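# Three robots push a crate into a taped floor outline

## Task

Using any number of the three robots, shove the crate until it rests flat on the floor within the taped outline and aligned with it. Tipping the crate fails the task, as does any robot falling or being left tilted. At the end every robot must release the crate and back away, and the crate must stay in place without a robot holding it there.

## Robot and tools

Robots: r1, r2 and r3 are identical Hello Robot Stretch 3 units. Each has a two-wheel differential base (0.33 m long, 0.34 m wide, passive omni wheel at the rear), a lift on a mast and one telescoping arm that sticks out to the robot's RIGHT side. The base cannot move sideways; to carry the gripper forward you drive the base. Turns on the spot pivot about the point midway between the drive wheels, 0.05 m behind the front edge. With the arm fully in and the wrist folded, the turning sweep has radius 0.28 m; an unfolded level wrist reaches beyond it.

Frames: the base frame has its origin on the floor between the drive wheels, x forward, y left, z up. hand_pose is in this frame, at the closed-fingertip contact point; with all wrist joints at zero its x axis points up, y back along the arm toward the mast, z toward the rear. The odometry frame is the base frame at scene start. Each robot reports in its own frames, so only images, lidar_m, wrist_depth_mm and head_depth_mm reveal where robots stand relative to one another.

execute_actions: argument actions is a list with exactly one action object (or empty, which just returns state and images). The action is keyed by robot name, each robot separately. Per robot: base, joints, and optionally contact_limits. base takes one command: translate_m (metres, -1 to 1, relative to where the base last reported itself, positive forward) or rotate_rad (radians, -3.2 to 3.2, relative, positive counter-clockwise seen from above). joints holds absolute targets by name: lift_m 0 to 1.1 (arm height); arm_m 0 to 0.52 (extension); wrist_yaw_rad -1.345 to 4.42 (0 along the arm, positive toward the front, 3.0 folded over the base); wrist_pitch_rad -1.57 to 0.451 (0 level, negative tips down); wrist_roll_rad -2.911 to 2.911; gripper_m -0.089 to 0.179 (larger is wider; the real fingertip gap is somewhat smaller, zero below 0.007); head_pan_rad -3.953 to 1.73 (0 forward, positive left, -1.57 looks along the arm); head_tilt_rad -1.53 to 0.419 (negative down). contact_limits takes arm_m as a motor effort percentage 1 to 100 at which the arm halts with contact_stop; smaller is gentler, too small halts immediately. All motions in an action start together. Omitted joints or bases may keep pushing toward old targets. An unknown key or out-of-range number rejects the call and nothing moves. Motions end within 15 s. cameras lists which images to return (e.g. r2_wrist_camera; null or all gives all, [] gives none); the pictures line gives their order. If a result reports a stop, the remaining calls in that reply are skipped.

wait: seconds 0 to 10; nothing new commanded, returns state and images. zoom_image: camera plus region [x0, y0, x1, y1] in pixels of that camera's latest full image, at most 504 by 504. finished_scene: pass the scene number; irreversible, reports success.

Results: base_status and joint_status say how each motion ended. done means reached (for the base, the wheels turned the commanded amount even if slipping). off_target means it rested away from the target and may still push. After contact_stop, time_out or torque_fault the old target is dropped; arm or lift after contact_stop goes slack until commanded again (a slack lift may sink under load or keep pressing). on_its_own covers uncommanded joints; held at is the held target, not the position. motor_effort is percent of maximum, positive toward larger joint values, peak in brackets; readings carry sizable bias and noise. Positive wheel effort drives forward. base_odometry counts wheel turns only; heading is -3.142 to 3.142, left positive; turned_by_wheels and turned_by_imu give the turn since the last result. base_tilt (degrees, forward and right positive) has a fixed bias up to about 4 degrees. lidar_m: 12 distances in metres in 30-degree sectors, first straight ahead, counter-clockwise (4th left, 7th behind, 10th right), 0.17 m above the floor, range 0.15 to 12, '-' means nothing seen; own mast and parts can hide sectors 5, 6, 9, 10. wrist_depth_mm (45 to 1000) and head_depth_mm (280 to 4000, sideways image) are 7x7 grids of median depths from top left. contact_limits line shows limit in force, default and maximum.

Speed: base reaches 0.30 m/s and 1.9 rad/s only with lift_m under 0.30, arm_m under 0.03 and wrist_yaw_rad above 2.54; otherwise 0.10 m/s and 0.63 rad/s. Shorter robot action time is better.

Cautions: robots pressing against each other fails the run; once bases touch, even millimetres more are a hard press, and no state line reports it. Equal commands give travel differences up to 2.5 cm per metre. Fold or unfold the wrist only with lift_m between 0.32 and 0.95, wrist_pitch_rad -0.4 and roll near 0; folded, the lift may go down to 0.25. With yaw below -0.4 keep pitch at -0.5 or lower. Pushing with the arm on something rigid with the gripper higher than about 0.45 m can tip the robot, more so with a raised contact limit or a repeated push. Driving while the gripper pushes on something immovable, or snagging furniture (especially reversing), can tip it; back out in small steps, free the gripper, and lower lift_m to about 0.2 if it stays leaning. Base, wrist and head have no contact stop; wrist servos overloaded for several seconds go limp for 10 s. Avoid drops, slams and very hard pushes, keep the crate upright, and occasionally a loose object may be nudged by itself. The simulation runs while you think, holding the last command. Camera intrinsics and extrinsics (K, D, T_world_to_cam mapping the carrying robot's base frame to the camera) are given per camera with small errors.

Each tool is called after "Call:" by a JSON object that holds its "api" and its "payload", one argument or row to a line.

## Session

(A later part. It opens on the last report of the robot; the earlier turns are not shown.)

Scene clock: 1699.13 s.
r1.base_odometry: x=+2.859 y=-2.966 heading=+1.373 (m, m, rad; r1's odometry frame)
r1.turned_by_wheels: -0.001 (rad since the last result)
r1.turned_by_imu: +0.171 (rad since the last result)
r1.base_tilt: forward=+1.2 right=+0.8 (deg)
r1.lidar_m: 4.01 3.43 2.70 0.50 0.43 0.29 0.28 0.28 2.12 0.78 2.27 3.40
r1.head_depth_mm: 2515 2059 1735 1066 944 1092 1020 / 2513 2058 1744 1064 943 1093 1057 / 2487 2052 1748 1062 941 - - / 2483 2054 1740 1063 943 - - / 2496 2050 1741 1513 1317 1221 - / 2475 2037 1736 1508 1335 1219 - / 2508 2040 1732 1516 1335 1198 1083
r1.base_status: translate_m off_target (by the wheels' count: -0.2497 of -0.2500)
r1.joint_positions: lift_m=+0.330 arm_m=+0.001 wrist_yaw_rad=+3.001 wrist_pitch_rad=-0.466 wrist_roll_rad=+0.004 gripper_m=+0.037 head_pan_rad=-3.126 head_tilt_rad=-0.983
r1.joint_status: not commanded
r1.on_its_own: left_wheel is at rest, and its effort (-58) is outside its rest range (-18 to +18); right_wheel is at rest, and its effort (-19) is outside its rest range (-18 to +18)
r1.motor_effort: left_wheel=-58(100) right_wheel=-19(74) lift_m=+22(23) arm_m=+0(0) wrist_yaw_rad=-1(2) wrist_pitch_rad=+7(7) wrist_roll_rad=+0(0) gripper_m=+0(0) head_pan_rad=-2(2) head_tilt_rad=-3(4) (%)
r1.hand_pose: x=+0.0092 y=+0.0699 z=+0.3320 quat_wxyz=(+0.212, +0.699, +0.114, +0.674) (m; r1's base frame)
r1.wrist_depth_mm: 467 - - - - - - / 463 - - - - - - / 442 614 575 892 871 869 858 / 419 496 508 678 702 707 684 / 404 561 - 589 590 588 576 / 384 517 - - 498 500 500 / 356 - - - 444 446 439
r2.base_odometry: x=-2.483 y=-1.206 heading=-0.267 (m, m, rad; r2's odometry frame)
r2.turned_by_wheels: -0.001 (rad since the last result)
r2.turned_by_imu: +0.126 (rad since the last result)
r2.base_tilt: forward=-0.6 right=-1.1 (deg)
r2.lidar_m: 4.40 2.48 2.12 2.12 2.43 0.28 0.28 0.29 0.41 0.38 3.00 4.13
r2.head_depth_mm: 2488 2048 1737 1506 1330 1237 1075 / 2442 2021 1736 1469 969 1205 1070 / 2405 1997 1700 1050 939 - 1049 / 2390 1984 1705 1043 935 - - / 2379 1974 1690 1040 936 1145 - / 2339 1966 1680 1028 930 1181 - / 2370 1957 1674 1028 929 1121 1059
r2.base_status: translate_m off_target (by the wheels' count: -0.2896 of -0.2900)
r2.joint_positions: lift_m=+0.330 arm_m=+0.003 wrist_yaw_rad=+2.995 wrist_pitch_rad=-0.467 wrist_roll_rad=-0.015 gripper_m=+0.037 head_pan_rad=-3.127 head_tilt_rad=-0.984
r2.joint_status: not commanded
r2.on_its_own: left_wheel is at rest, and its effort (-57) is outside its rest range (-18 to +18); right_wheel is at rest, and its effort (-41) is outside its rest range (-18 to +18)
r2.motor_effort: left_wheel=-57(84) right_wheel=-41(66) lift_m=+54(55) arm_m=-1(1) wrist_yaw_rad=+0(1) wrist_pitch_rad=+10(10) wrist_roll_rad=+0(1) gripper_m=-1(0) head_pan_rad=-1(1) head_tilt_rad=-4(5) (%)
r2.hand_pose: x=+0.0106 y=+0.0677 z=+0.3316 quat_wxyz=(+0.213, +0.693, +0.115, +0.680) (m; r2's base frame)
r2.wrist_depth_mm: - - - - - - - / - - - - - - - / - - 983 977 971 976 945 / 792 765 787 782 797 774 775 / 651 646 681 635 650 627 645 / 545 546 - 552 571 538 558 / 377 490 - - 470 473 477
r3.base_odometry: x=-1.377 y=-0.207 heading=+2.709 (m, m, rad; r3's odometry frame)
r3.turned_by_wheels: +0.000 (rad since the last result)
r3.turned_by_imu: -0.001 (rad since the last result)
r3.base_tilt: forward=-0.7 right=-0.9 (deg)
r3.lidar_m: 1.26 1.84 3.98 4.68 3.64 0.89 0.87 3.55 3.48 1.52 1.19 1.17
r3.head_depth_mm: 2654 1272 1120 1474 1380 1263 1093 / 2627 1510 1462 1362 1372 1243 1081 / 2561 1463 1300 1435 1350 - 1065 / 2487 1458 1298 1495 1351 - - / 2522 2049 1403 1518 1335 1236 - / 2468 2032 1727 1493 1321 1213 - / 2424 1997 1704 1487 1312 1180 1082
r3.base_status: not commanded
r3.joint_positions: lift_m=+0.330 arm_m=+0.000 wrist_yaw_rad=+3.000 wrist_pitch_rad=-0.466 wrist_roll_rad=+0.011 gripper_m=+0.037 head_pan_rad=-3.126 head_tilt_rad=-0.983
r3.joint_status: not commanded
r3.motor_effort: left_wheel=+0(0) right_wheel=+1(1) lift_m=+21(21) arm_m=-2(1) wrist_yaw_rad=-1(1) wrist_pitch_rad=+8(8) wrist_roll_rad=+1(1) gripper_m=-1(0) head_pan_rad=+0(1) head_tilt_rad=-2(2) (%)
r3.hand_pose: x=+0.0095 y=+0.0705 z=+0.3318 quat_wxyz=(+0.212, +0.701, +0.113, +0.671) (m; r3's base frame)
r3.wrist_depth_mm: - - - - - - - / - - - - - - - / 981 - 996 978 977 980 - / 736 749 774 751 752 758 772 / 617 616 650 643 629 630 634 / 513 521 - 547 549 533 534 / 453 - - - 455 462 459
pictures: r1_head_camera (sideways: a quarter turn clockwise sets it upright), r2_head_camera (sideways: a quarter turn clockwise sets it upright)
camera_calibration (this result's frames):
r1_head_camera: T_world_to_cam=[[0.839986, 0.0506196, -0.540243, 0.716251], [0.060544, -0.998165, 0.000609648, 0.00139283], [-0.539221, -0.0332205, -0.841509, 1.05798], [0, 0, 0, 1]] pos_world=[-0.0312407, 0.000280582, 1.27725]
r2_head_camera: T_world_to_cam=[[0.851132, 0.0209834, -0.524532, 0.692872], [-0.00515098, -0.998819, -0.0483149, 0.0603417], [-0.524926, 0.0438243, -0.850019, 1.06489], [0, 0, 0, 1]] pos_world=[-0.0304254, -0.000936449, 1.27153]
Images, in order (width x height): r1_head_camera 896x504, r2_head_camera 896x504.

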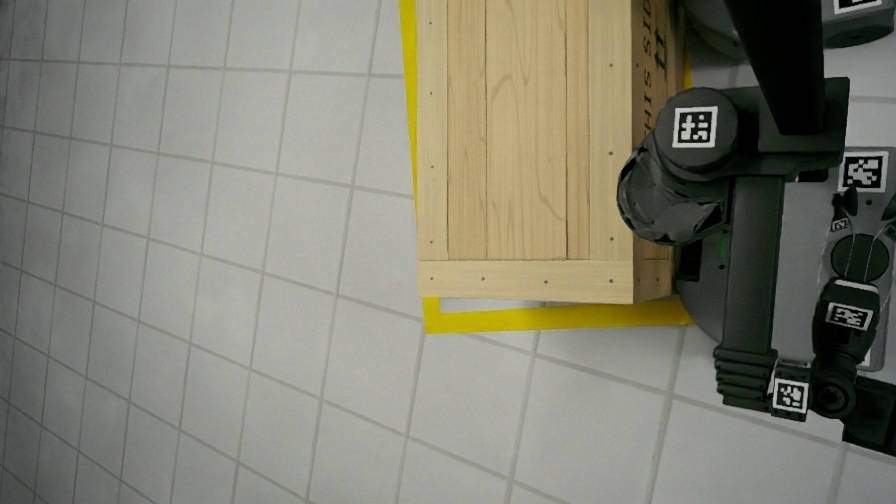

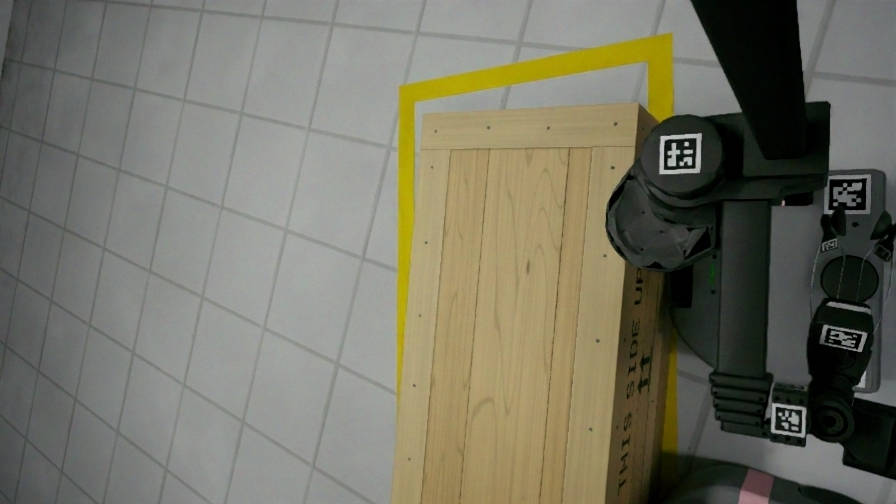

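Call:
{"api": "execute_actions", "payload": {
  "actions": [
    {"r2":{"base":{"translate_m":0.3},"joints":{"lift_m":0.28}},"r1":{"base":{"translate_m":0.02}},"r3":{"joints":{"head_tilt_rad":-0.7,"lift_m":0.28}}}
  ],
  "cameras": ["r3_head_camera","r3_nav_camera"]
}}

Call:
{"api": "execute_actions", "payload": {
  "actions": [
    {"r2":{"base":{"rotate_rad":-0.55}}}
  ],
  "cameras": []
}}

Call:
{"api": "execute_actions", "payload": {
  "actions": [
    {"r2":{"base":{"translate_m":-0.27}}}
  ],
  "cameras": []
}}

Call:
{"api": "execute_actions", "payload": {
  "actions": [
    {"r2":{"base":{"rotate_rad":0.45},"joints":{"lift_m":0.33}}}
  ],
  "cameras": ["r2_head_camera"]
}}

Scene clock: 1763.97 s.
r1.base_odometry: x=+2.863 y=-2.947 heading=+1.373 (m, m, rad; r1's odometry frame)
r1.turned_by_wheels: +0.000 (rad since the last result)
r1.turned_by_imu: -0.001 (rad since the last result)
r1.base_tilt: forward=+1.2 right=+0.9 (deg)
r1.lidar_m: 3.98 3.41 0.59 0.70 0.46 0.32 0.30 0.30 2.12 0.78 2.27 3.38
r1.head_depth_mm: 2511 2065 1754 1070 957 1184 1069 / 2491 2045 1752 1060 954 1169 1060 / 2492 2058 1746 1064 956 - - / 2481 2048 1750 1057 952 - - / 2468 2051 1742 1484 1313 1238 - / 2490 2042 1728 1510 1338 1217 - / 2506 2044 1737 1513 1334 1196 1084
r1.base_status: done
r1.joint_positions: lift_m=+0.330 arm_m=+0.001 wrist_yaw_rad=+3.001 wrist_pitch_rad=-0.466 wrist_roll_rad=+0.004 gripper_m=+0.037 head_pan_rad=-3.126 head_tilt_rad=-0.983
r1.joint_status: not commanded
r1.motor_effort: left_wheel=+0(52) right_wheel=+0(16) lift_m=+22(22) arm_m=+0(0) wrist_yaw_rad=-2(2) wrist_pitch_rad=+6(7) wrist_roll_rad=+0(0) gripper_m=+0(0) head_pan_rad=-1(2) head_tilt_rad=-3(4) (%)
r1.hand_pose: x=+0.0092 y=+0.0699 z=+0.3320 quat_wxyz=(+0.212, +0.699, +0.114, +0.674) (m; r1's base frame)
r1.wrist_depth_mm: 501 - - - - - - / 495 - - 743 - - - / 477 648 839 569 598 849 847 / 454 656 705 594 645 708 688 / 434 584 - 595 588 589 579 / 415 522 - - 496 501 504 / 384 - - - 440 443 438
r2.base_odometry: x=-2.194 y=-1.285 heading=-0.267 (m, m, rad; r2's odometry frame)
r2.turned_by_wheels: +0.000 (rad since the last result)
r2.turned_by_imu: +0.000 (rad since the last result)
r2.base_tilt: forward=-0.7 right=-1.2 (deg)
r2.lidar_m: 4.23 2.40 2.05 2.05 2.35 0.59 0.57 0.61 0.51 1.39 3.11 3.86
r2.head_depth_mm: 2492 2056 1743 1505 1336 1235 1077 / 2444 2019 1718 1437 1325 1214 1073 / 2429 1999 1204 1089 1303 - 1054 / 2383 1982 1200 1091 1301 - - / 2376 1981 1187 1097 1310 1216 - / 2364 1982 1180 1089 1300 1199 - / 2342 1957 1172 1090 1170 1153 1073
r2.base_status: done
r2.joint_positions: lift_m=+0.280 arm_m=+0.003 wrist_yaw_rad=+2.995 wrist_pitch_rad=-0.467 wrist_roll_rad=-0.015 gripper_m=+0.037 head_pan_rad=-3.127 head_tilt_rad=-0.984
r2.joint_status: all done
r2.motor_effort: left_wheel=+0(53) right_wheel=-1(39) lift_m=+28(50) arm_m=-1(1) wrist_yaw_rad=+0(0) wrist_pitch_rad=+10(10) wrist_roll_rad=+0(1) gripper_m=+0(0) head_pan_rad=-1(1) head_tilt_rad=-4(5) (%)
r2.hand_pose: x=+0.0106 y=+0.0677 z=+0.2823 quat_wxyz=(+0.213, +0.693, +0.115, +0.680) (m; r2's base frame)
r2.wrist_depth_mm: - - - - - - - / - - - - - - - / 867 - 890 888 880 855 869 / 690 672 692 699 696 706 697 / 576 577 597 586 570 582 571 / 496 493 - - 496 483 484 / 436 - - - 412 426 431
r3.base_odometry: x=-1.377 y=-0.207 heading=+2.709 (m, m, rad; r3's odometry frame)
r3.turned_by_wheels: +0.000 (rad since the last result)
r3.turned_by_imu: -0.001 (rad since the last result)
r3.base_tilt: forward=-0.7 right=-0.9 (deg)
r3.lidar_m: 1.26 1.83 3.97 4.68 3.62 0.89 0.87 3.57 3.49 1.52 1.19 1.16
r3.head_depth_mm: 3090 3333 2640 1160 1037 1326 1160 / 3325 3572 2593 1585 1371 1277 1158 / 3477 3727 1822 1429 1393 1326 1169 / 3782 3673 2528 1368 1431 1328 1167 / - 3647 2506 1411 1494 1310 1135 / - 3537 2512 1905 1551 1309 1127 / 3765 3437 2444 1900 1539 1294 1123
r3.base_status: not commanded
r3.joint_positions: lift_m=+0.280 arm_m=+0.000 wrist_yaw_rad=+3.000 wrist_pitch_rad=-0.466 wrist_roll_rad=+0.011 gripper_m=+0.037 head_pan_rad=-3.126 head_tilt_rad=-0.705
r3.joint_status: all done
r3.motor_effort: left_wheel=+0(1) right_wheel=+1(1) lift_m=+12(21) arm_m=-2(2) wrist_yaw_rad=-1(1) wrist_pitch_rad=+8(8) wrist_roll_rad=+1(1) gripper_m=+0(1) head_pan_rad=+1(1) head_tilt_rad=+2(15) (%)
r3.hand_pose: x=+0.0095 y=+0.0705 z=+0.2824 quat_wxyz=(+0.212, +0.701, +0.113, +0.671) (m; r3's base frame)
r3.wrist_depth_mm: - - - - - - - / - - - - - - - / 852 - 885 864 877 868 880 / 667 668 670 679 685 690 693 / 547 558 580 559 564 559 563 / 467 483 - - 483 473 479 / - - - - 403 411 417
pictures: r3_head_camera (sideways: a quarter turn clockwise sets it upright), r3_nav_camera (sideways: a quarter turn counterclockwise sets it upright)
camera_calibration (this result's frames):
r3_head_camera: T_world_to_cam=[[0.649223, 0.0517831, -0.758833, 0.996905], [0.00674542, -0.998032, -0.0623351, 0.0771102], [-0.760568, 0.0353507, -0.648295, 0.807727], [0, 0, 0, 1]] pos_world=[-0.0334019, -0.00321805, 1.28494]
r3_nav_camera: T_world_to_cam=[[-0.638584, -0.00280342, 0.769547, -0.950587], [-0.059804, 0.99715, -0.0459938, 0.104708], [-0.767225, -0.0753929, -0.636932, 0.78984], [0, 0, 0, 1]] pos_world=[0.00521754, -0.047526, 1.23941]
Images, in order (width x height): r3_head_camera 896x504, r3_nav_camera 672x504.

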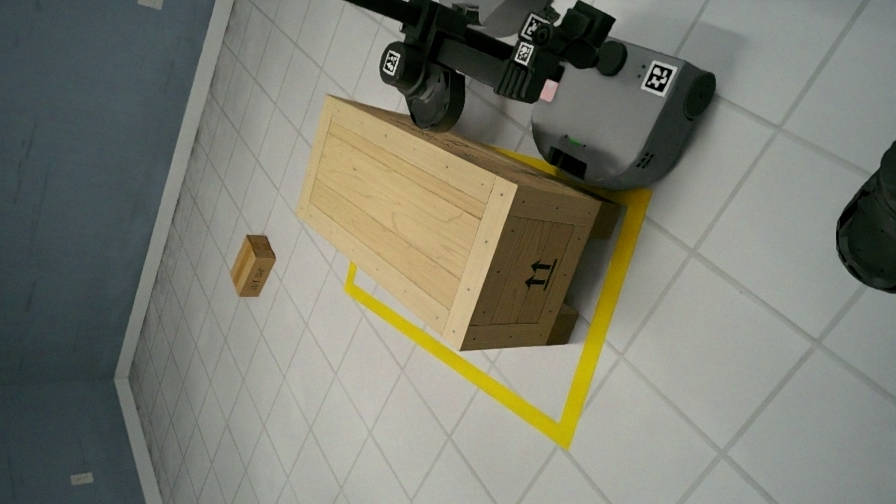

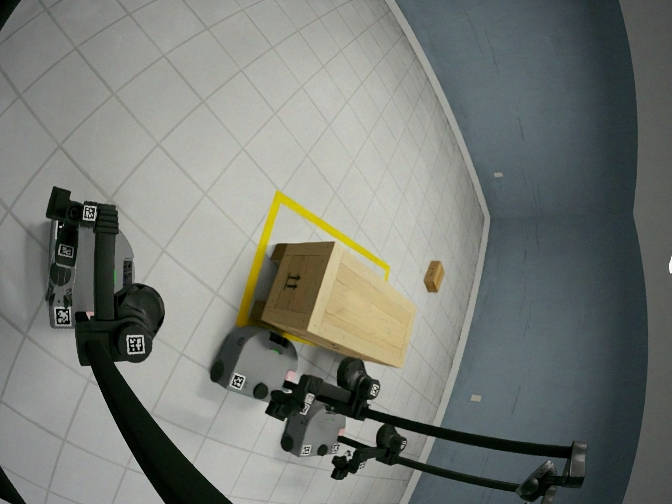

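Scene clock: 1765.53 s.
r1.base_odometry: x=+2.863 y=-2.947 heading=+1.373 (m, m, rad; r1's odometry frame)
r1.turned_by_wheels: +0.000 (rad since the last result)
r1.turned_by_imu: +0.000 (rad since the last result)
r1.base_tilt: forward=+1.2 right=+0.8 (deg)
r1.lidar_m: 4.00 3.43 0.59 2.66 0.46 0.32 0.30 0.30 2.12 0.78 2.28 3.40
r1.head_depth_mm: 2524 2053 1750 1064 958 1186 1064 / 2510 2058 1746 1064 956 1175 1056 / 2490 2059 1741 1063 956 - - / 2495 2056 1740 1065 953 - - / 2480 2049 1741 1481 1310 1235 - / 2505 2052 1737 1508 1336 1217 - / 2491 2050 1739 1512 1333 1199 1090
r1.base_status: not commanded
r1.joint_positions: lift_m=+0.330 arm_m=+0.001 wrist_yaw_rad=+3.001 wrist_pitch_rad=-0.466 wrist_roll_rad=+0.004 gripper_m=+0.037 head_pan_rad=-3.126 head_tilt_rad=-0.983
r1.joint_status: not commanded
r1.motor_effort: left_wheel=+0(1) right_wheel=+0(0) lift_m=+22(22) arm_m=+0(0) wrist_yaw_rad=-2(1) wrist_pitch_rad=+7(7) wrist_roll_rad=+0(0) gripper_m=+0(1) head_pan_rad=-1(1) head_tilt_rad=-3(4) (%)
r1.hand_pose: x=+0.0092 y=+0.0699 z=+0.3320 quat_wxyz=(+0.212, +0.699, +0.114, +0.674) (m; r1's base frame)
r1.wrist_depth_mm: 503 - - - - - - / 493 - - 744 - - - / 474 657 847 600 795 856 864 / 458 662 709 652 679 696 692 / 436 576 - 595 589 593 576 / 415 521 - - 494 507 502 / 386 - - - 445 445 439
r2.base_odometry: x=-2.194 y=-1.285 heading=-0.817 (m, m, rad; r2's odometry frame)
r2.turned_by_wheels: -0.550 (rad since the last result)
r2.turned_by_imu: -0.547 (rad since the last result)
r2.base_tilt: forward=-0.7 right=-1.0 (deg)
r2.lidar_m: 3.86 4.43 2.44 2.06 2.05 2.32 0.59 0.58 0.60 0.51 1.36 3.05
r2.head_depth_mm: 2447 2035 1738 1513 1333 1229 1068 / 2444 2021 1724 1499 1321 1207 1072 / 2435 1913 1720 1491 1323 - 1047 / 2398 1996 1695 1493 1322 - - / 2389 1976 1684 1190 1311 1218 - / 2377 1956 1188 1069 1262 1198 - / 2341 1955 1172 1026 1212 1171 1074
r2.base_status: done
r2.joint_positions: lift_m=+0.280 arm_m=+0.003 wrist_yaw_rad=+2.995 wrist_pitch_rad=-0.467 wrist_roll_rad=-0.015 gripper_m=+0.037 head_pan_rad=-3.127 head_tilt_rad=-0.984
r2.joint_status: not commanded
r2.motor_effort: left_wheel=+2(8) right_wheel=-3(8) lift_m=+28(28) arm_m=-1(1) wrist_yaw_rad=+0(0) wrist_pitch_rad=+10(10) wrist_roll_rad=+0(0) gripper_m=+0(0) head_pan_rad=-1(1) head_tilt_rad=-4(4) (%)
r2.hand_pose: x=+0.0106 y=+0.0677 z=+0.2823 quat_wxyz=(+0.213, +0.693, +0.115, +0.680) (m; r2's base frame)
r2.wrist_depth_mm: - - - - - - - / - - - - - - - / 884 - 889 874 878 889 874 / 709 674 695 703 697 696 683 / 575 584 608 577 580 568 571 / 492 489 - - 502 487 482 / 445 - - - 415 429 430
r3.base_odometry: x=-1.377 y=-0.207 heading=+2.709 (m, m, rad; r3's odometry frame)
r3.turned_by_wheels: +0.000 (rad since the last result)
r3.turned_by_imu: +0.000 (rad since the last result)
r3.base_tilt: forward=-0.6 right=-0.9 (deg)
r3.lidar_m: 1.26 1.83 3.98 4.68 3.64 0.89 0.87 3.57 3.47 1.52 1.18 1.16
r3.head_depth_mm: 3099 3372 2654 1163 1039 1322 1161 / 3274 3514 2639 1589 1370 1282 1157 / 3518 3669 1819 1431 1392 1324 1174 / 3765 3702 2529 1375 1439 1333 1162 / 3997 3613 2503 1411 1489 1313 1133 / - 3529 2492 1900 1548 1306 1128 / 3731 3502 2459 1893 1542 1299 1120
r3.base_status: not commanded
r3.joint_positions: lift_m=+0.280 arm_m=+0.000 wrist_yaw_rad=+3.000 wrist_pitch_rad=-0.466 wrist_roll_rad=+0.011 gripper_m=+0.037 head_pan_rad=-3.126 head_tilt_rad=-0.705
r3.joint_status: not commanded
r3.motor_effort: left_wheel=+0(0) right_wheel=+1(1) lift_m=+12(12) arm_m=-2(2) wrist_yaw_rad=-1(0) wrist_pitch_rad=+8(8) wrist_roll_rad=+1(1) gripper_m=-1(0) head_pan_rad=-1(1) head_tilt_rad=+2(2) (%)
r3.hand_pose: x=+0.0095 y=+0.0705 z=+0.2824 quat_wxyz=(+0.212, +0.701, +0.113, +0.671) (m; r3's base frame)
r3.wrist_depth_mm: - - - - - - - / - - - - - - - / 848 - 886 860 870 894 890 / 682 675 675 682 675 698 693 / 549 544 587 566 559 573 563 / 472 491 - - 490 474 483 / - - - - 399 415 412
pictures: none
No camera images: the call's "cameras" was empty. Leave "cameras" out to get every camera's image.

Scene clock: 1768.17 s.
r1.base_odometry: x=+2.863 y=-2.947 heading=+1.373 (m, m, rad; r1's odometry frame)
r1.turned_by_wheels: +0.000 (rad since the last result)
r1.turned_by_imu: +0.000 (rad since the last result)
r1.base_tilt: forward=+1.2 right=+0.9 (deg)
r1.lidar_m: 3.98 3.42 2.69 0.65 0.46 0.32 0.30 0.30 2.12 0.78 2.27 3.39
r1.head_depth_mm: 2522 2056 1742 1066 955 1189 1065 / 2519 2058 1746 1066 958 1173 1057 / 2485 2050 1744 1064 956 - - / 2490 2039 1738 1060 953 - - / 2485 2048 1729 1492 1318 1239 - / 2493 2050 1741 1508 1330 1218 - / 2497 2052 1733 1508 1345 1199 1085
r1.base_status: not commanded
r1.joint_positions: lift_m=+0.330 arm_m=+0.001 wrist_yaw_rad=+3.001 wrist_pitch_rad=-0.466 wrist_roll_rad=+0.004 gripper_m=+0.037 head_pan_rad=-3.126 head_tilt_rad=-0.983
r1.joint_status: not commanded
r1.motor_effort: left_wheel=+1(0) right_wheel=+0(1) lift_m=+24(22) arm_m=+0(0) wrist_yaw_rad=-1(2) wrist_pitch_rad=+6(6) wrist_roll_rad=+0(0) gripper_m=-1(0) head_pan_rad=-2(1) head_tilt_rad=-4(4) (%)
r1.hand_pose: x=+0.0092 y=+0.0699 z=+0.3320 quat_wxyz=(+0.212, +0.699, +0.114, +0.674) (m; r1's base frame)
r1.wrist_depth_mm: 506 - - - - - - / 495 - 756 - - - - / 477 650 644 851 879 849 849 / 454 653 685 703 702 700 694 / 433 586 - 584 587 582 583 / 417 518 - - 495 504 500 / 389 - - - 442 448 446
r2.base_odometry: x=-2.379 y=-1.089 heading=-0.817 (m, m, rad; r2's odometry frame)
r2.turned_by_wheels: +0.000 (rad since the last result)
r2.turned_by_imu: -0.002 (rad since the last result)
r2.base_tilt: forward=-0.7 right=-1.2 (deg)
r2.lidar_m: 4.12 4.28 2.35 1.98 1.97 2.23 0.35 0.34 0.35 0.49 0.53 3.13
r2.head_depth_mm: 2456 2040 1739 1493 1336 1235 1069 / 2461 1999 1740 1496 1324 1214 1070 / 2436 1868 1705 1494 1320 - 1052 / 2410 1975 1707 1484 1320 - - / 2395 1979 1683 1478 1265 1214 - / 2363 1964 1692 1047 930 1150 - / 2339 1934 1667 1023 913 1078 1071
r2.base_status: done
r2.joint_positions: lift_m=+0.280 arm_m=+0.003 wrist_yaw_rad=+2.995 wrist_pitch_rad=-0.467 wrist_roll_rad=-0.015 gripper_m=+0.037 head_pan_rad=-3.127 head_tilt_rad=-0.984
r2.joint_status: not commanded
r2.motor_effort: left_wheel=+2(6) right_wheel=-3(9) lift_m=+28(28) arm_m=-1(1) wrist_yaw_rad=+0(0) wrist_pitch_rad=+10(10) wrist_roll_rad=-1(0) gripper_m=+0(0) head_pan_rad=+0(1) head_tilt_rad=-4(5) (%)
r2.hand_pose: x=+0.0106 y=+0.0677 z=+0.2823 quat_wxyz=(+0.213, +0.693, +0.115, +0.680) (m; r2's base frame)
r2.wrist_depth_mm: - - - - - - - / - - - - - - - / 883 - 870 858 889 856 870 / 707 651 686 676 694 684 674 / 593 580 594 564 573 571 573 / 493 497 - - 506 488 494 / 444 - - - 414 424 424
r3.base_odometry: x=-1.377 y=-0.207 heading=+2.709 (m, m, rad; r3's odometry frame)
r3.turned_by_wheels: +0.000 (rad since the last result)
r3.turned_by_imu: +0.000 (rad since the last result)
r3.base_tilt: forward=-0.5 right=-0.8 (deg)
r3.lidar_m: 1.26 1.83 3.98 4.70 3.64 0.89 0.87 3.56 3.49 1.53 1.19 1.16
r3.head_depth_mm: 3083 3287 2528 1163 1036 1323 1160 / 3285 3575 2607 1578 1366 1280 1157 / 3498 3717 1819 1426 1393 1325 1170 / 3749 3722 2534 1374 1440 1324 1165 / - 3585 2530 1403 1488 1320 1132 / - 3546 2511 1907 1558 1311 1124 / 3750 3482 2463 1879 1543 1305 1118
r3.base_status: not commanded
r3.joint_positions: lift_m=+0.280 arm_m=+0.000 wrist_yaw_rad=+3.000 wrist_pitch_rad=-0.466 wrist_roll_rad=+0.011 gripper_m=+0.037 head_pan_rad=-3.126 head_tilt_rad=-0.705
r3.joint_status: not commanded
r3.motor_effort: left_wheel=+0(1) right_wheel=+1(1) lift_m=+12(12) arm_m=-2(2) wrist_yaw_rad=+0(1) wrist_pitch_rad=+8(8) wrist_roll_rad=+1(1) gripper_m=+0(1) head_pan_rad=-1(1) head_tilt_rad=+2(2) (%)
r3.hand_pose: x=+0.0095 y=+0.0705 z=+0.2824 quat_wxyz=(+0.212, +0.701, +0.113, +0.671) (m; r3's base frame)
r3.wrist_depth_mm: - - - - - - - / - - - - - - - / 861 - 860 874 855 906 876 / 655 675 691 666 684 682 701 / 549 556 577 565 563 557 569 / 465 479 - - 493 474 477 / - - - - 398 420 416
pictures: none
No camera images: the call's "cameras" was empty. Leave "cameras" out to get every camera's image.

Scene clock: 1769.77 s.
r1.base_odometry: x=+2.863 y=-2.947 heading=+1.373 (m, m, rad; r1's odometry frame)
r1.turned_by_wheels: +0.000 (rad since the last result)
r1.turned_by_imu: +0.000 (rad since the last result)
r1.base_tilt: forward=+1.2 right=+0.9 (deg)
r1.lidar_m: 3.99 3.41 2.70 0.65 0.46 0.32 0.30 0.30 2.13 0.78 2.27 3.41
r1.head_depth_mm: 2525 2050 1745 1062 954 1181 1067 / 2506 2059 1749 1064 955 1171 1059 / 2512 2042 1739 1063 956 - - / 2497 2041 1739 1060 951 - - / 2478 2042 1749 1485 1313 1238 - / 2482 2043 1744 1507 1339 1214 - / 2486 2045 1739 1512 1339 1197 1087
r1.base_status: not commanded
r1.joint_positions: lift_m=+0.330 arm_m=+0.001 wrist_yaw_rad=+3.001 wrist_pitch_rad=-0.466 wrist_roll_rad=+0.004 gripper_m=+0.037 head_pan_rad=-3.126 head_tilt_rad=-0.983
r1.joint_status: not commanded
r1.motor_effort: left_wheel=+1(0) right_wheel=+0(0) lift_m=+23(22) arm_m=+0(0) wrist_yaw_rad=-1(2) wrist_pitch_rad=+6(7) wrist_roll_rad=+0(0) gripper_m=+0(0) head_pan_rad=-2(1) head_tilt_rad=-3(4) (%)
r1.hand_pose: x=+0.0092 y=+0.0699 z=+0.3320 quat_wxyz=(+0.212, +0.699, +0.114, +0.674) (m; r1's base frame)
r1.wrist_depth_mm: 505 - - - - - - / 497 - 760 - - - - / 481 644 624 832 873 864 864 / 454 657 691 706 698 698 685 / 435 579 - 597 586 583 579 / 413 514 - - 495 505 498 / 386 - - - 445 445 441
r2.base_odometry: x=-2.378 y=-1.089 heading=-0.367 (m, m, rad; r2's odometry frame)
r2.turned_by_wheels: +0.450 (rad since the last result)
r2.turned_by_imu: +0.446 (rad since the last result)
r2.base_tilt: forward=-0.6 right=-1.1 (deg)
r2.lidar_m: 4.97 2.48 1.99 1.97 2.15 3.31 0.34 0.35 0.46 0.53 3.02 4.13
r2.head_depth_mm: 2477 2034 1723 1505 1334 1241 1073 / 2440 2028 1729 1494 1319 1214 1068 / 2407 1998 1733 1490 1325 - 1048 / 2385 2003 1694 1060 964 - - / 2398 1977 1690 1035 956 1216 - / 2370 1969 1685 1034 948 1202 - / 2345 1943 1669 1031 945 1174 1075
r2.base_status: done
r2.joint_positions: lift_m=+0.330 arm_m=+0.003 wrist_yaw_rad=+2.995 wrist_pitch_rad=-0.467 wrist_roll_rad=-0.015 gripper_m=+0.037 head_pan_rad=-3.127 head_tilt_rad=-0.984
r2.joint_status: all done
r2.motor_effort: left_wheel=-2(7) right_wheel=+2(7) lift_m=+55(60) arm_m=-1(1) wrist_yaw_rad=+0(0) wrist_pitch_rad=+10(10) wrist_roll_rad=+0(0) gripper_m=+0(0) head_pan_rad=-1(0) head_tilt_rad=-4(4) (%)
r2.hand_pose: x=+0.0106 y=+0.0676 z=+0.3315 quat_wxyz=(+0.213, +0.693, +0.115, +0.680) (m; r2's base frame)
r2.wrist_depth_mm: - - - - - - - / - - - - - - - / - - 986 940 972 982 981 / 784 749 788 760 775 770 769 / 666 654 673 661 657 647 634 / 557 549 - 549 570 547 558 / 479 500 - - 471 481 484
r3.base_odometry: x=-1.377 y=-0.207 heading=+2.709 (m, m, rad; r3's odometry frame)
r3.turned_by_wheels: +0.000 (rad since the last result)
r3.turned_by_imu: +0.000 (rad since the last result)
r3.base_tilt: forward=-0.7 right=-0.9 (deg)
r3.lidar_m: 1.26 1.83 3.97 4.71 3.63 0.89 0.87 3.56 3.49 1.53 1.19 1.17
r3.head_depth_mm: 3098 3371 2433 1162 1038 1324 1157 / 3318 3503 2596 1587 1371 1283 1153 / 3521 3678 1808 1437 1388 1332 1172 / 3770 3682 2550 1380 1443 1331 1168 / - 3626 2520 1402 1490 1320 1129 / - 3577 2481 1913 1559 1306 1125 / 3795 3477 2441 1895 1548 1300 1121
r3.base_status: not commanded
r3.joint_positions: lift_m=+0.280 arm_m=+0.000 wrist_yaw_rad=+3.000 wrist_pitch_rad=-0.466 wrist_roll_rad=+0.011 gripper_m=+0.037 head_pan_rad=-3.126 head_tilt_rad=-0.705
r3.joint_status: not commanded
r3.motor_effort: left_wheel=+0(1) right_wheel=+1(1) lift_m=+12(12) arm_m=-2(2) wrist_yaw_rad=-1(2) wrist_pitch_rad=+8(8) wrist_roll_rad=+1(1) gripper_m=+0(0) head_pan_rad=-1(2) head_tilt_rad=+2(2) (%)
r3.hand_pose: x=+0.0095 y=+0.0705 z=+0.2824 quat_wxyz=(+0.212, +0.701, +0.113, +0.671) (m; r3's base frame)
r3.wrist_depth_mm: - - - - - - - / - - - - - - - / 861 - 885 874 886 900 890 / 669 665 673 669 697 688 692 / 546 553 571 568 566 563 570 / 461 483 - - 487 472 481 / - - - - 404 410 407
pictures: r2_head_camera (sideways: a quarter turn clockwise sets it upright)
camera_calibration (this result's frames):
r2_head_camera: T_world_to_cam=[[0.851135, 0.0209895, -0.524527, 0.692866], [-0.00514356, -0.998819, -0.0483151, 0.0603418], [-0.524922, 0.0438206, -0.850022, 1.0649], [0, 0, 0, 1]] pos_world=[-0.0304253, -0.000936708, 1.27153]
Images, in order (width x height): r2_head_camera 896x504.

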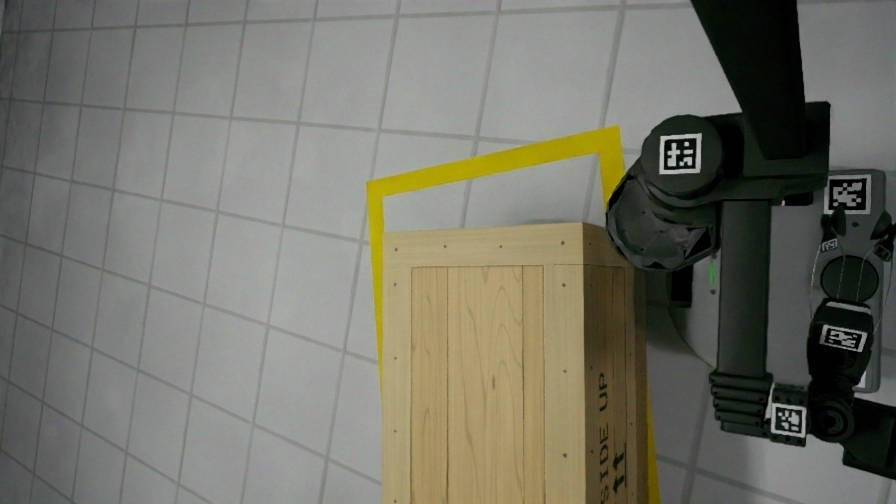

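Call:
{"api": "execute_actions", "payload": {
  "actions": [
    {"r1":{"base":{"translate_m":0.45}},"r3":{"base":{"rotate_rad":0.5}}}
  ],
  "cameras": []
}}

Call:
{"api": "execute_actions", "payload": {
  "actions": [
    {"r3":{"base":{"translate_m":-0.457}}}
  ],
  "cameras": []
}}

Call:
{"api": "execute_actions", "payload": {
  "actions": [
    {"r3":{"base":{"rotate_rad":-0.885},"joints":{"head_tilt_rad":-0.99,"lift_m":0.33}},"r2":{"base":{"rotate_rad":0.1}}}
  ],
  "cameras": ["r3_head_camera","r3_nav_camera","r2_head_camera"]
}}

Scene clock: 1810.17 s.
r1.base_odometry: x=+2.952 y=-2.506 heading=+1.373 (m, m, rad; r1's odometry frame)
r1.turned_by_wheels: +0.000 (rad since the last result)
r1.turned_by_imu: +0.000 (rad since the last result)
r1.base_tilt: forward=+1.2 right=+0.9 (deg)
r1.lidar_m: 3.54 3.36 2.64 2.61 2.81 0.79 0.75 2.78 0.89 2.16 2.32 3.49
r1.head_depth_mm: 2500 2073 1226 1361 1340 1220 1066 / 2496 2058 1222 1350 1346 1241 1059 / 2503 2043 1219 1346 1337 - - / 2489 2045 1248 1417 1341 - - / 2486 2040 1738 1515 1339 1233 - / 2467 2043 1740 1519 1334 1218 - / 2490 2047 1744 1510 1331 1198 1086
r1.base_status: done
r1.joint_positions: lift_m=+0.330 arm_m=+0.001 wrist_yaw_rad=+3.001 wrist_pitch_rad=-0.466 wrist_roll_rad=+0.004 gripper_m=+0.037 head_pan_rad=-3.126 head_tilt_rad=-0.983
r1.joint_status: not commanded
r1.motor_effort: left_wheel=+0(6) right_wheel=-1(3) lift_m=+22(23) arm_m=+0(0) wrist_yaw_rad=-1(2) wrist_pitch_rad=+6(6) wrist_roll_rad=+0(0) gripper_m=-1(1) head_pan_rad=-1(1) head_tilt_rad=-4(4) (%)
r1.hand_pose: x=+0.0092 y=+0.0699 z=+0.3320 quat_wxyz=(+0.212, +0.699, +0.114, +0.674) (m; r1's base frame)
r1.wrist_depth_mm: - - - - - - - / 757 - - - - - - / 626 793 889 865 880 883 847 / 614 723 720 711 705 692 691 / 602 604 - 595 584 583 584 / 517 517 - - 489 506 505 / 461 - - - 444 441 436
r2.base_odometry: x=-2.378 y=-1.089 heading=-0.367 (m, m, rad; r2's odometry frame)
r2.turned_by_wheels: +0.000 (rad since the last result)
r2.turned_by_imu: -0.003 (rad since the last result)
r2.base_tilt: forward=-0.7 right=-1.2 (deg)
r2.lidar_m: 5.03 2.47 1.99 1.97 2.15 3.30 0.34 0.35 0.46 1.43 0.65 4.15
r2.head_depth_mm: 2441 2028 1728 1510 1332 1233 1070 / 2455 2009 1717 1489 1336 1209 1067 / 2437 1991 1721 1488 1330 - 1049 / 2398 1997 1706 1064 965 - - / 2340 1966 1711 1037 957 1219 - / 2358 1963 1680 1030 948 1196 - / 2337 1949 1670 1031 944 1168 1072
r2.base_status: not commanded
r2.joint_positions: lift_m=+0.330 arm_m=+0.003 wrist_yaw_rad=+2.995 wrist_pitch_rad=-0.467 wrist_roll_rad=-0.015 gripper_m=+0.037 head_pan_rad=-3.127 head_tilt_rad=-0.984
r2.joint_status: not commanded
r2.motor_effort: left_wheel=-2(1) right_wheel=+1(1) lift_m=+55(55) arm_m=-1(1) wrist_yaw_rad=+0(0) wrist_pitch_rad=+10(10) wrist_roll_rad=+0(0) gripper_m=+0(0) head_pan_rad=-1(0) head_tilt_rad=-5(4) (%)
r2.hand_pose: x=+0.0106 y=+0.0676 z=+0.3315 quat_wxyz=(+0.213, +0.693, +0.115, +0.680) (m; r2's base frame)
r2.wrist_depth_mm: - - - - - - - / - - - - - - - / - - 989 991 - 946 963 / 796 743 750 803 785 782 758 / 653 643 655 639 640 651 641 / 567 551 - 538 571 554 555 / 487 494 - - 468 471 475
r3.base_odometry: x=-1.377 y=-0.207 heading=-3.074 (m, m, rad; r3's odometry frame)
r3.turned_by_wheels: +0.500 (rad since the last result)
r3.turned_by_imu: +0.492 (rad since the last result)
r3.base_tilt: forward=-0.6 right=-0.9 (deg)
r3.lidar_m: 1.77 3.99 4.82 1.02 1.45 0.87 3.58 3.47 1.61 1.19 1.16 1.25
r3.head_depth_mm: - 3957 2650 1424 1234 1331 1162 / 3818 3843 2624 1996 1416 1345 1152 / 3585 3745 2580 1986 1588 1333 1169 / 3402 3680 2557 1952 1573 1321 1169 / 3284 3465 2539 1939 1569 1316 1135 / 3070 3363 2469 1909 1558 1306 1125 / 2962 3208 2445 1885 1537 1300 1118
r3.base_status: done
r3.joint_positions: lift_m=+0.280 arm_m=+0.000 wrist_yaw_rad=+3.000 wrist_pitch_rad=-0.466 wrist_roll_rad=+0.011 gripper_m=+0.037 head_pan_rad=-3.126 head_tilt_rad=-0.704
r3.joint_status: not commanded
r3.motor_effort: left_wheel=-2(6) right_wheel=+3(7) lift_m=+12(12) arm_m=-2(2) wrist_yaw_rad=+0(1) wrist_pitch_rad=+8(8) wrist_roll_rad=+1(1) gripper_m=+0(0) head_pan_rad=-2(0) head_tilt_rad=+1(2) (%)
r3.hand_pose: x=+0.0095 y=+0.0705 z=+0.2824 quat_wxyz=(+0.212, +0.701, +0.113, +0.671) (m; r3's base frame)
r3.wrist_depth_mm: - - - - - - - / - - 872 - - - - / 867 - 836 838 896 894 885 / 662 664 669 661 676 714 697 / 557 541 576 566 560 565 564 / 474 479 - - 495 476 482 / - - - - 401 416 409
pictures: none
No camera images: the call's "cameras" was empty. Leave "cameras" out to get every camera's image.

Scene clock: 1813.50 s.
r1.base_odometry: x=+2.952 y=-2.506 heading=+1.373 (m, m, rad; r1's odometry frame)
r1.turned_by_wheels: +0.000 (rad since the last result)
r1.turned_by_imu: -0.001 (rad since the last result)
r1.base_tilt: forward=+1.2 right=+0.9 (deg)
r1.lidar_m: 3.54 3.36 2.64 2.61 2.81 0.79 0.74 0.99 2.19 2.17 2.32 3.50
r1.head_depth_mm: 2520 2063 1225 1360 1340 1218 1065 / 2500 2066 1223 1353 1340 1242 1062 / 2508 2055 1226 1351 1343 - - / 2486 2054 1249 1415 1341 - - / 2471 2061 1740 1513 1335 1237 - / 2490 2055 1735 1512 1345 1216 - / 2465 2042 1427 1454 1334 1195 1087
r1.base_status: not commanded
r1.joint_positions: lift_m=+0.330 arm_m=+0.001 wrist_yaw_rad=+3.001 wrist_pitch_rad=-0.466 wrist_roll_rad=+0.004 gripper_m=+0.037 head_pan_rad=-3.126 head_tilt_rad=-0.983
r1.joint_status: not commanded
r1.motor_effort: left_wheel=+0(0) right_wheel=+0(0) lift_m=+22(22) arm_m=+0(0) wrist_yaw_rad=-2(2) wrist_pitch_rad=+6(6) wrist_roll_rad=+0(0) gripper_m=+0(0) head_pan_rad=-1(2) head_tilt_rad=-3(4) (%)
r1.hand_pose: x=+0.0092 y=+0.0699 z=+0.3320 quat_wxyz=(+0.212, +0.699, +0.114, +0.674) (m; r1's base frame)
r1.wrist_depth_mm: - - - - - - - / 741 - - - - - - / 617 783 884 873 864 857 868 / 613 715 715 720 706 689 696 / 607 599 - 589 585 585 578 / 520 512 - - 492 505 503 / 456 - - - 445 444 441
r2.base_odometry: x=-2.378 y=-1.089 heading=-0.367 (m, m, rad; r2's odometry frame)
r2.turned_by_wheels: +0.000 (rad since the last result)
r2.turned_by_imu: -0.001 (rad since the last result)
r2.base_tilt: forward=-0.7 right=-1.1 (deg)
r2.lidar_m: 5.02 2.46 1.99 1.97 2.15 3.29 0.34 0.35 0.46 2.75 0.65 4.12
r2.head_depth_mm: 2467 2029 1721 1498 1339 1231 1076 / 2455 2008 1732 1499 1333 1213 1070 / 2414 2001 1702 1500 1333 - 1055 / 2402 1987 1708 1062 963 - - / 2378 1948 1693 1039 957 1224 - / 2361 1964 1678 1032 947 1199 - / 2351 1948 1683 1028 944 1168 1076
r2.base_status: not commanded
r2.joint_positions: lift_m=+0.330 arm_m=+0.003 wrist_yaw_rad=+2.995 wrist_pitch_rad=-0.467 wrist_roll_rad=-0.015 gripper_m=+0.037 head_pan_rad=-3.127 head_tilt_rad=-0.984
r2.joint_status: not commanded
r2.motor_effort: left_wheel=-1(2) right_wheel=+2(2) lift_m=+55(55) arm_m=-1(2) wrist_yaw_rad=+0(0) wrist_pitch_rad=+10(10) wrist_roll_rad=+0(1) gripper_m=+0(0) head_pan_rad=-1(1) head_tilt_rad=-4(4) (%)
r2.hand_pose: x=+0.0106 y=+0.0676 z=+0.3315 quat_wxyz=(+0.213, +0.693, +0.115, +0.680) (m; r2's base frame)
r2.wrist_depth_mm: - - - - - - - / - - - - - - - / - - - 977 - 976 979 / 792 777 770 759 765 758 759 / 662 639 673 646 647 639 652 / 548 554 - 549 563 560 548 / 483 491 - - 466 481 479
r3.base_odometry: x=-0.921 y=-0.176 heading=-3.074 (m, m, rad; r3's odometry frame)
r3.turned_by_wheels: +0.000 (rad since the last result)
r3.turned_by_imu: -0.002 (rad since the last result)
r3.base_tilt: forward=-0.7 right=-0.9 (deg)
r3.lidar_m: 2.08 4.36 1.08 1.12 0.57 0.57 3.15 3.07 1.89 1.41 1.37 1.47
r3.head_depth_mm: 3563 3844 2641 2003 1622 970 1038 / 3373 3654 2638 1993 1599 1348 1132 / 3185 3524 2595 1984 1591 1331 1166 / 2983 3314 2585 1957 1580 1325 1167 / 2876 3172 2524 1952 1567 1317 1130 / 2742 3038 2498 1914 1554 1311 1132 / 2583 2925 2458 1901 1546 1296 1120
r3.base_status: done
r3.joint_positions: lift_m=+0.280 arm_m=+0.000 wrist_yaw_rad=+3.000 wrist_pitch_rad=-0.466 wrist_roll_rad=+0.011 gripper_m=+0.037 head_pan_rad=-3.126 head_tilt_rad=-0.704
r3.joint_status: not commanded
r3.motor_effort: left_wheel=-2(7) right_wheel=+2(4) lift_m=+13(12) arm_m=-2(2) wrist_yaw_rad=+0(0) wrist_pitch_rad=+8(8) wrist_roll_rad=+1(1) gripper_m=+0(0) head_pan_rad=-1(1) head_tilt_rad=+1(2) (%)
r3.hand_pose: x=+0.0095 y=+0.0705 z=+0.2824 quat_wxyz=(+0.212, +0.701, +0.113, +0.671) (m; r3's base frame)
r3.wrist_depth_mm: 424 - - - - - - / 458 - - 944 - - - / 484 - 863 847 862 866 886 / 527 650 671 692 688 684 701 / 548 537 574 565 556 551 571 / 465 487 - - 492 479 476 / - - - - 404 412 409
pictures: none
No camera images: the call's "cameras" was empty. Leave "cameras" out to get every camera's image.

Scene clock: 1815.53 s.
r1.base_odometry: x=+2.952 y=-2.506 heading=+1.373 (m, m, rad; r1's odometry frame)
r1.turned_by_wheels: +0.000 (rad since the last result)
r1.turned_by_imu: +0.000 (rad since the last result)
r1.base_tilt: forward=+1.2 right=+0.9 (deg)
r1.lidar_m: 3.53 3.34 2.64 2.61 2.82 0.79 0.74 0.94 2.19 2.16 2.33 3.49
r1.head_depth_mm: 2502 2064 1228 1358 1340 1223 1069 / 2495 2051 1225 1364 1336 1240 1058 / 2497 2056 1224 1353 1336 - - / 2487 2053 1250 1414 1338 - - / 2501 2037 1736 1514 1337 1236 - / 2500 2045 1739 1462 1341 1213 - / 2488 2044 1457 1402 1337 1197 1086
r1.base_status: not commanded
r1.joint_positions: lift_m=+0.330 arm_m=+0.001 wrist_yaw_rad=+3.001 wrist_pitch_rad=-0.466 wrist_roll_rad=+0.004 gripper_m=+0.037 head_pan_rad=-3.126 head_tilt_rad=-0.983
r1.joint_status: not commanded
r1.motor_effort: left_wheel=+0(1) right_wheel=+0(1) lift_m=+23(22) arm_m=+0(0) wrist_yaw_rad=-1(2) wrist_pitch_rad=+6(7) wrist_roll_rad=+0(0) gripper_m=+0(0) head_pan_rad=-2(2) head_tilt_rad=-4(3) (%)
r1.hand_pose: x=+0.0092 y=+0.0699 z=+0.3320 quat_wxyz=(+0.212, +0.699, +0.114, +0.674) (m; r1's base frame)
r1.wrist_depth_mm: - - - - - - - / 752 - - - - - - / 623 801 892 875 875 855 858 / 624 701 722 716 706 703 676 / 599 600 - 597 594 595 583 / 511 516 - - 492 502 496 / 461 - - - 444 443 440
r2.base_odometry: x=-2.379 y=-1.089 heading=-0.267 (m, m, rad; r2's odometry frame)
r2.turned_by_wheels: +0.100 (rad since the last result)
r2.turned_by_imu: +0.099 (rad since the last result)
r2.base_tilt: forward=-0.6 right=-1.2 (deg)
r2.lidar_m: 4.08 2.31 1.97 1.97 2.26 0.35 0.34 0.36 0.51 2.75 0.65 4.13
r2.head_depth_mm: 2448 2049 1739 1504 1341 1235 1075 / 2439 2020 1712 1500 1329 1217 1065 / 2390 2013 1719 1460 1319 - 1053 / 2388 2001 1698 1042 955 - - / 2381 1973 1688 1041 967 1213 - / 2388 1953 1670 1032 965 1199 - / 2340 1951 1678 1025 963 1171 1078
r2.base_status: done
r2.joint_positions: lift_m=+0.330 arm_m=+0.003 wrist_yaw_rad=+2.995 wrist_pitch_rad=-0.467 wrist_roll_rad=-0.015 gripper_m=+0.037 head_pan_rad=-3.127 head_tilt_rad=-0.984
r2.joint_status: not commanded
r2.motor_effort: left_wheel=-1(8) right_wheel=+2(5) lift_m=+55(55) arm_m=-1(1) wrist_yaw_rad=+0(0) wrist_pitch_rad=+10(10) wrist_roll_rad=-1(1) gripper_m=+0(1) head_pan_rad=-1(1) head_tilt_rad=-4(4) (%)
r2.hand_pose: x=+0.0106 y=+0.0676 z=+0.3315 quat_wxyz=(+0.213, +0.693, +0.115, +0.680) (m; r2's base frame)
r2.wrist_depth_mm: - - - - - - - / - - - - - - - / - - - - 999 976 948 / 770 745 793 770 765 765 787 / 652 667 663 646 628 638 623 / 551 555 - 548 572 552 540 / 479 496 - - 470 472 480
r3.base_odometry: x=-0.921 y=-0.176 heading=+2.324 (m, m, rad; r3's odometry frame)
r3.turned_by_wheels: -0.885 (rad since the last result)
r3.turned_by_imu: -0.874 (rad since the last result)
r3.base_tilt: forward=-0.6 right=-1.0 (deg)
r3.lidar_m: 1.37 1.57 2.60 4.35 1.12 0.59 0.57 0.59 3.09 3.06 1.66 1.38
r3.head_depth_mm: 1378 1419 1740 1573 1371 1262 1090 / 2636 2078 1645 1544 1361 1241 1085 / 2584 2068 1276 1119 1331 - 1065 / 2561 1459 1230 1113 1329 - - / 2522 1905 1226 1107 1313 1233 - / 2499 2039 1729 1482 1328 1210 - / 2477 2030 1716 1495 1324 1186 1082
r3.base_status: done
r3.joint_positions: lift_m=+0.330 arm_m=+0.000 wrist_yaw_rad=+3.000 wrist_pitch_rad=-0.466 wrist_roll_rad=+0.011 gripper_m=+0.037 head_pan_rad=-3.126 head_tilt_rad=-0.978
r3.joint_status: all done
r3.motor_effort: left_wheel=+2(6) right_wheel=-1(4) lift_m=+23(24) arm_m=-2(2) wrist_yaw_rad=-1(0) wrist_pitch_rad=+8(8) wrist_roll_rad=+1(1) gripper_m=-1(1) head_pan_rad=-2(1) head_tilt_rad=-4(18) (%)
r3.hand_pose: x=+0.0095 y=+0.0705 z=+0.3317 quat_wxyz=(+0.212, +0.701, +0.113, +0.671) (m; r3's base frame)
r3.wrist_depth_mm: - - - - - - - / 858 - - - - - - / 701 - 981 962 969 991 - / 725 766 750 741 784 775 786 / 619 614 651 632 631 631 627 / 514 525 - 556 549 528 537 / 452 - - - 449 466 463
pictures: r2_head_camera (sideways: a quarter turn clockwise sets it upright), r3_head_camera (sideways: a quarter turn clockwise sets it upright), r3_nav_camera (sideways: a quarter turn counterclockwise sets it upright)
camera_calibration (this result's frames):
r2_head_camera: T_world_to_cam=[[0.851135, 0.0209897, -0.524527, 0.692866], [-0.00514333, -0.998819, -0.0483151, 0.0603418], [-0.524922, 0.0438204, -0.850022, 1.0649], [0, 0, 0, 1]] pos_world=[-0.0304253, -0.000936717, 1.27153]
r3_head_camera: T_world_to_cam=[[0.829559, 0.0546479, -0.555738, 0.731163], [0.0238721, -0.997761, -0.0624794, 0.0771713], [-0.557908, 0.0385637, -0.829006, 1.04149], [0, 0, 0, 1]] pos_world=[-0.0273274, -0.00312182, 1.27456]
r3_nav_camera: T_world_to_cam=[[-0.822227, -0.00572063, 0.56913, -0.688307], [-0.0457974, 0.997372, -0.0561388, 0.117812], [-0.567314, -0.0722235, -0.820329, 1.02712], [0, 0, 0, 1]] pos_world=[0.0221514, -0.0472572, 1.24093]
Images, in order (width x height): r2_head_camera 896x504, r3_head_camera 896x504, r3_nav_camera 672x504.

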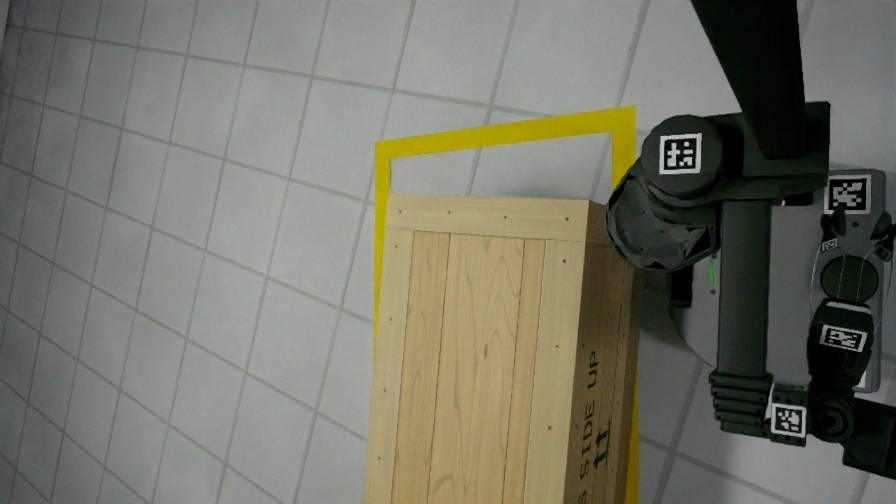

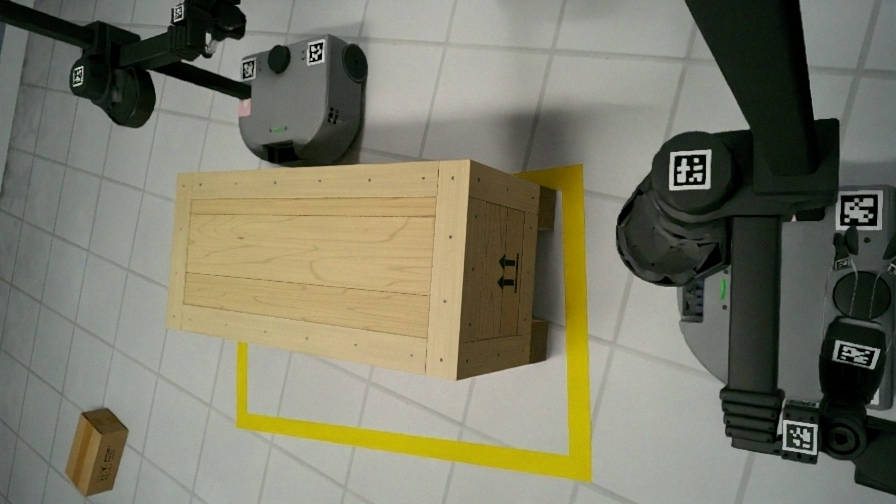

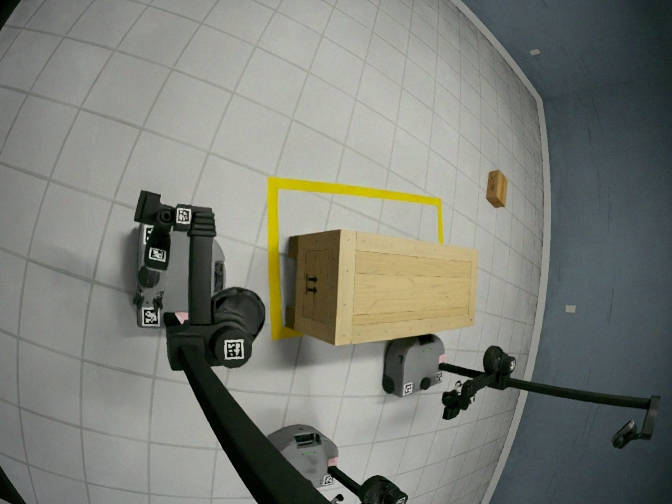

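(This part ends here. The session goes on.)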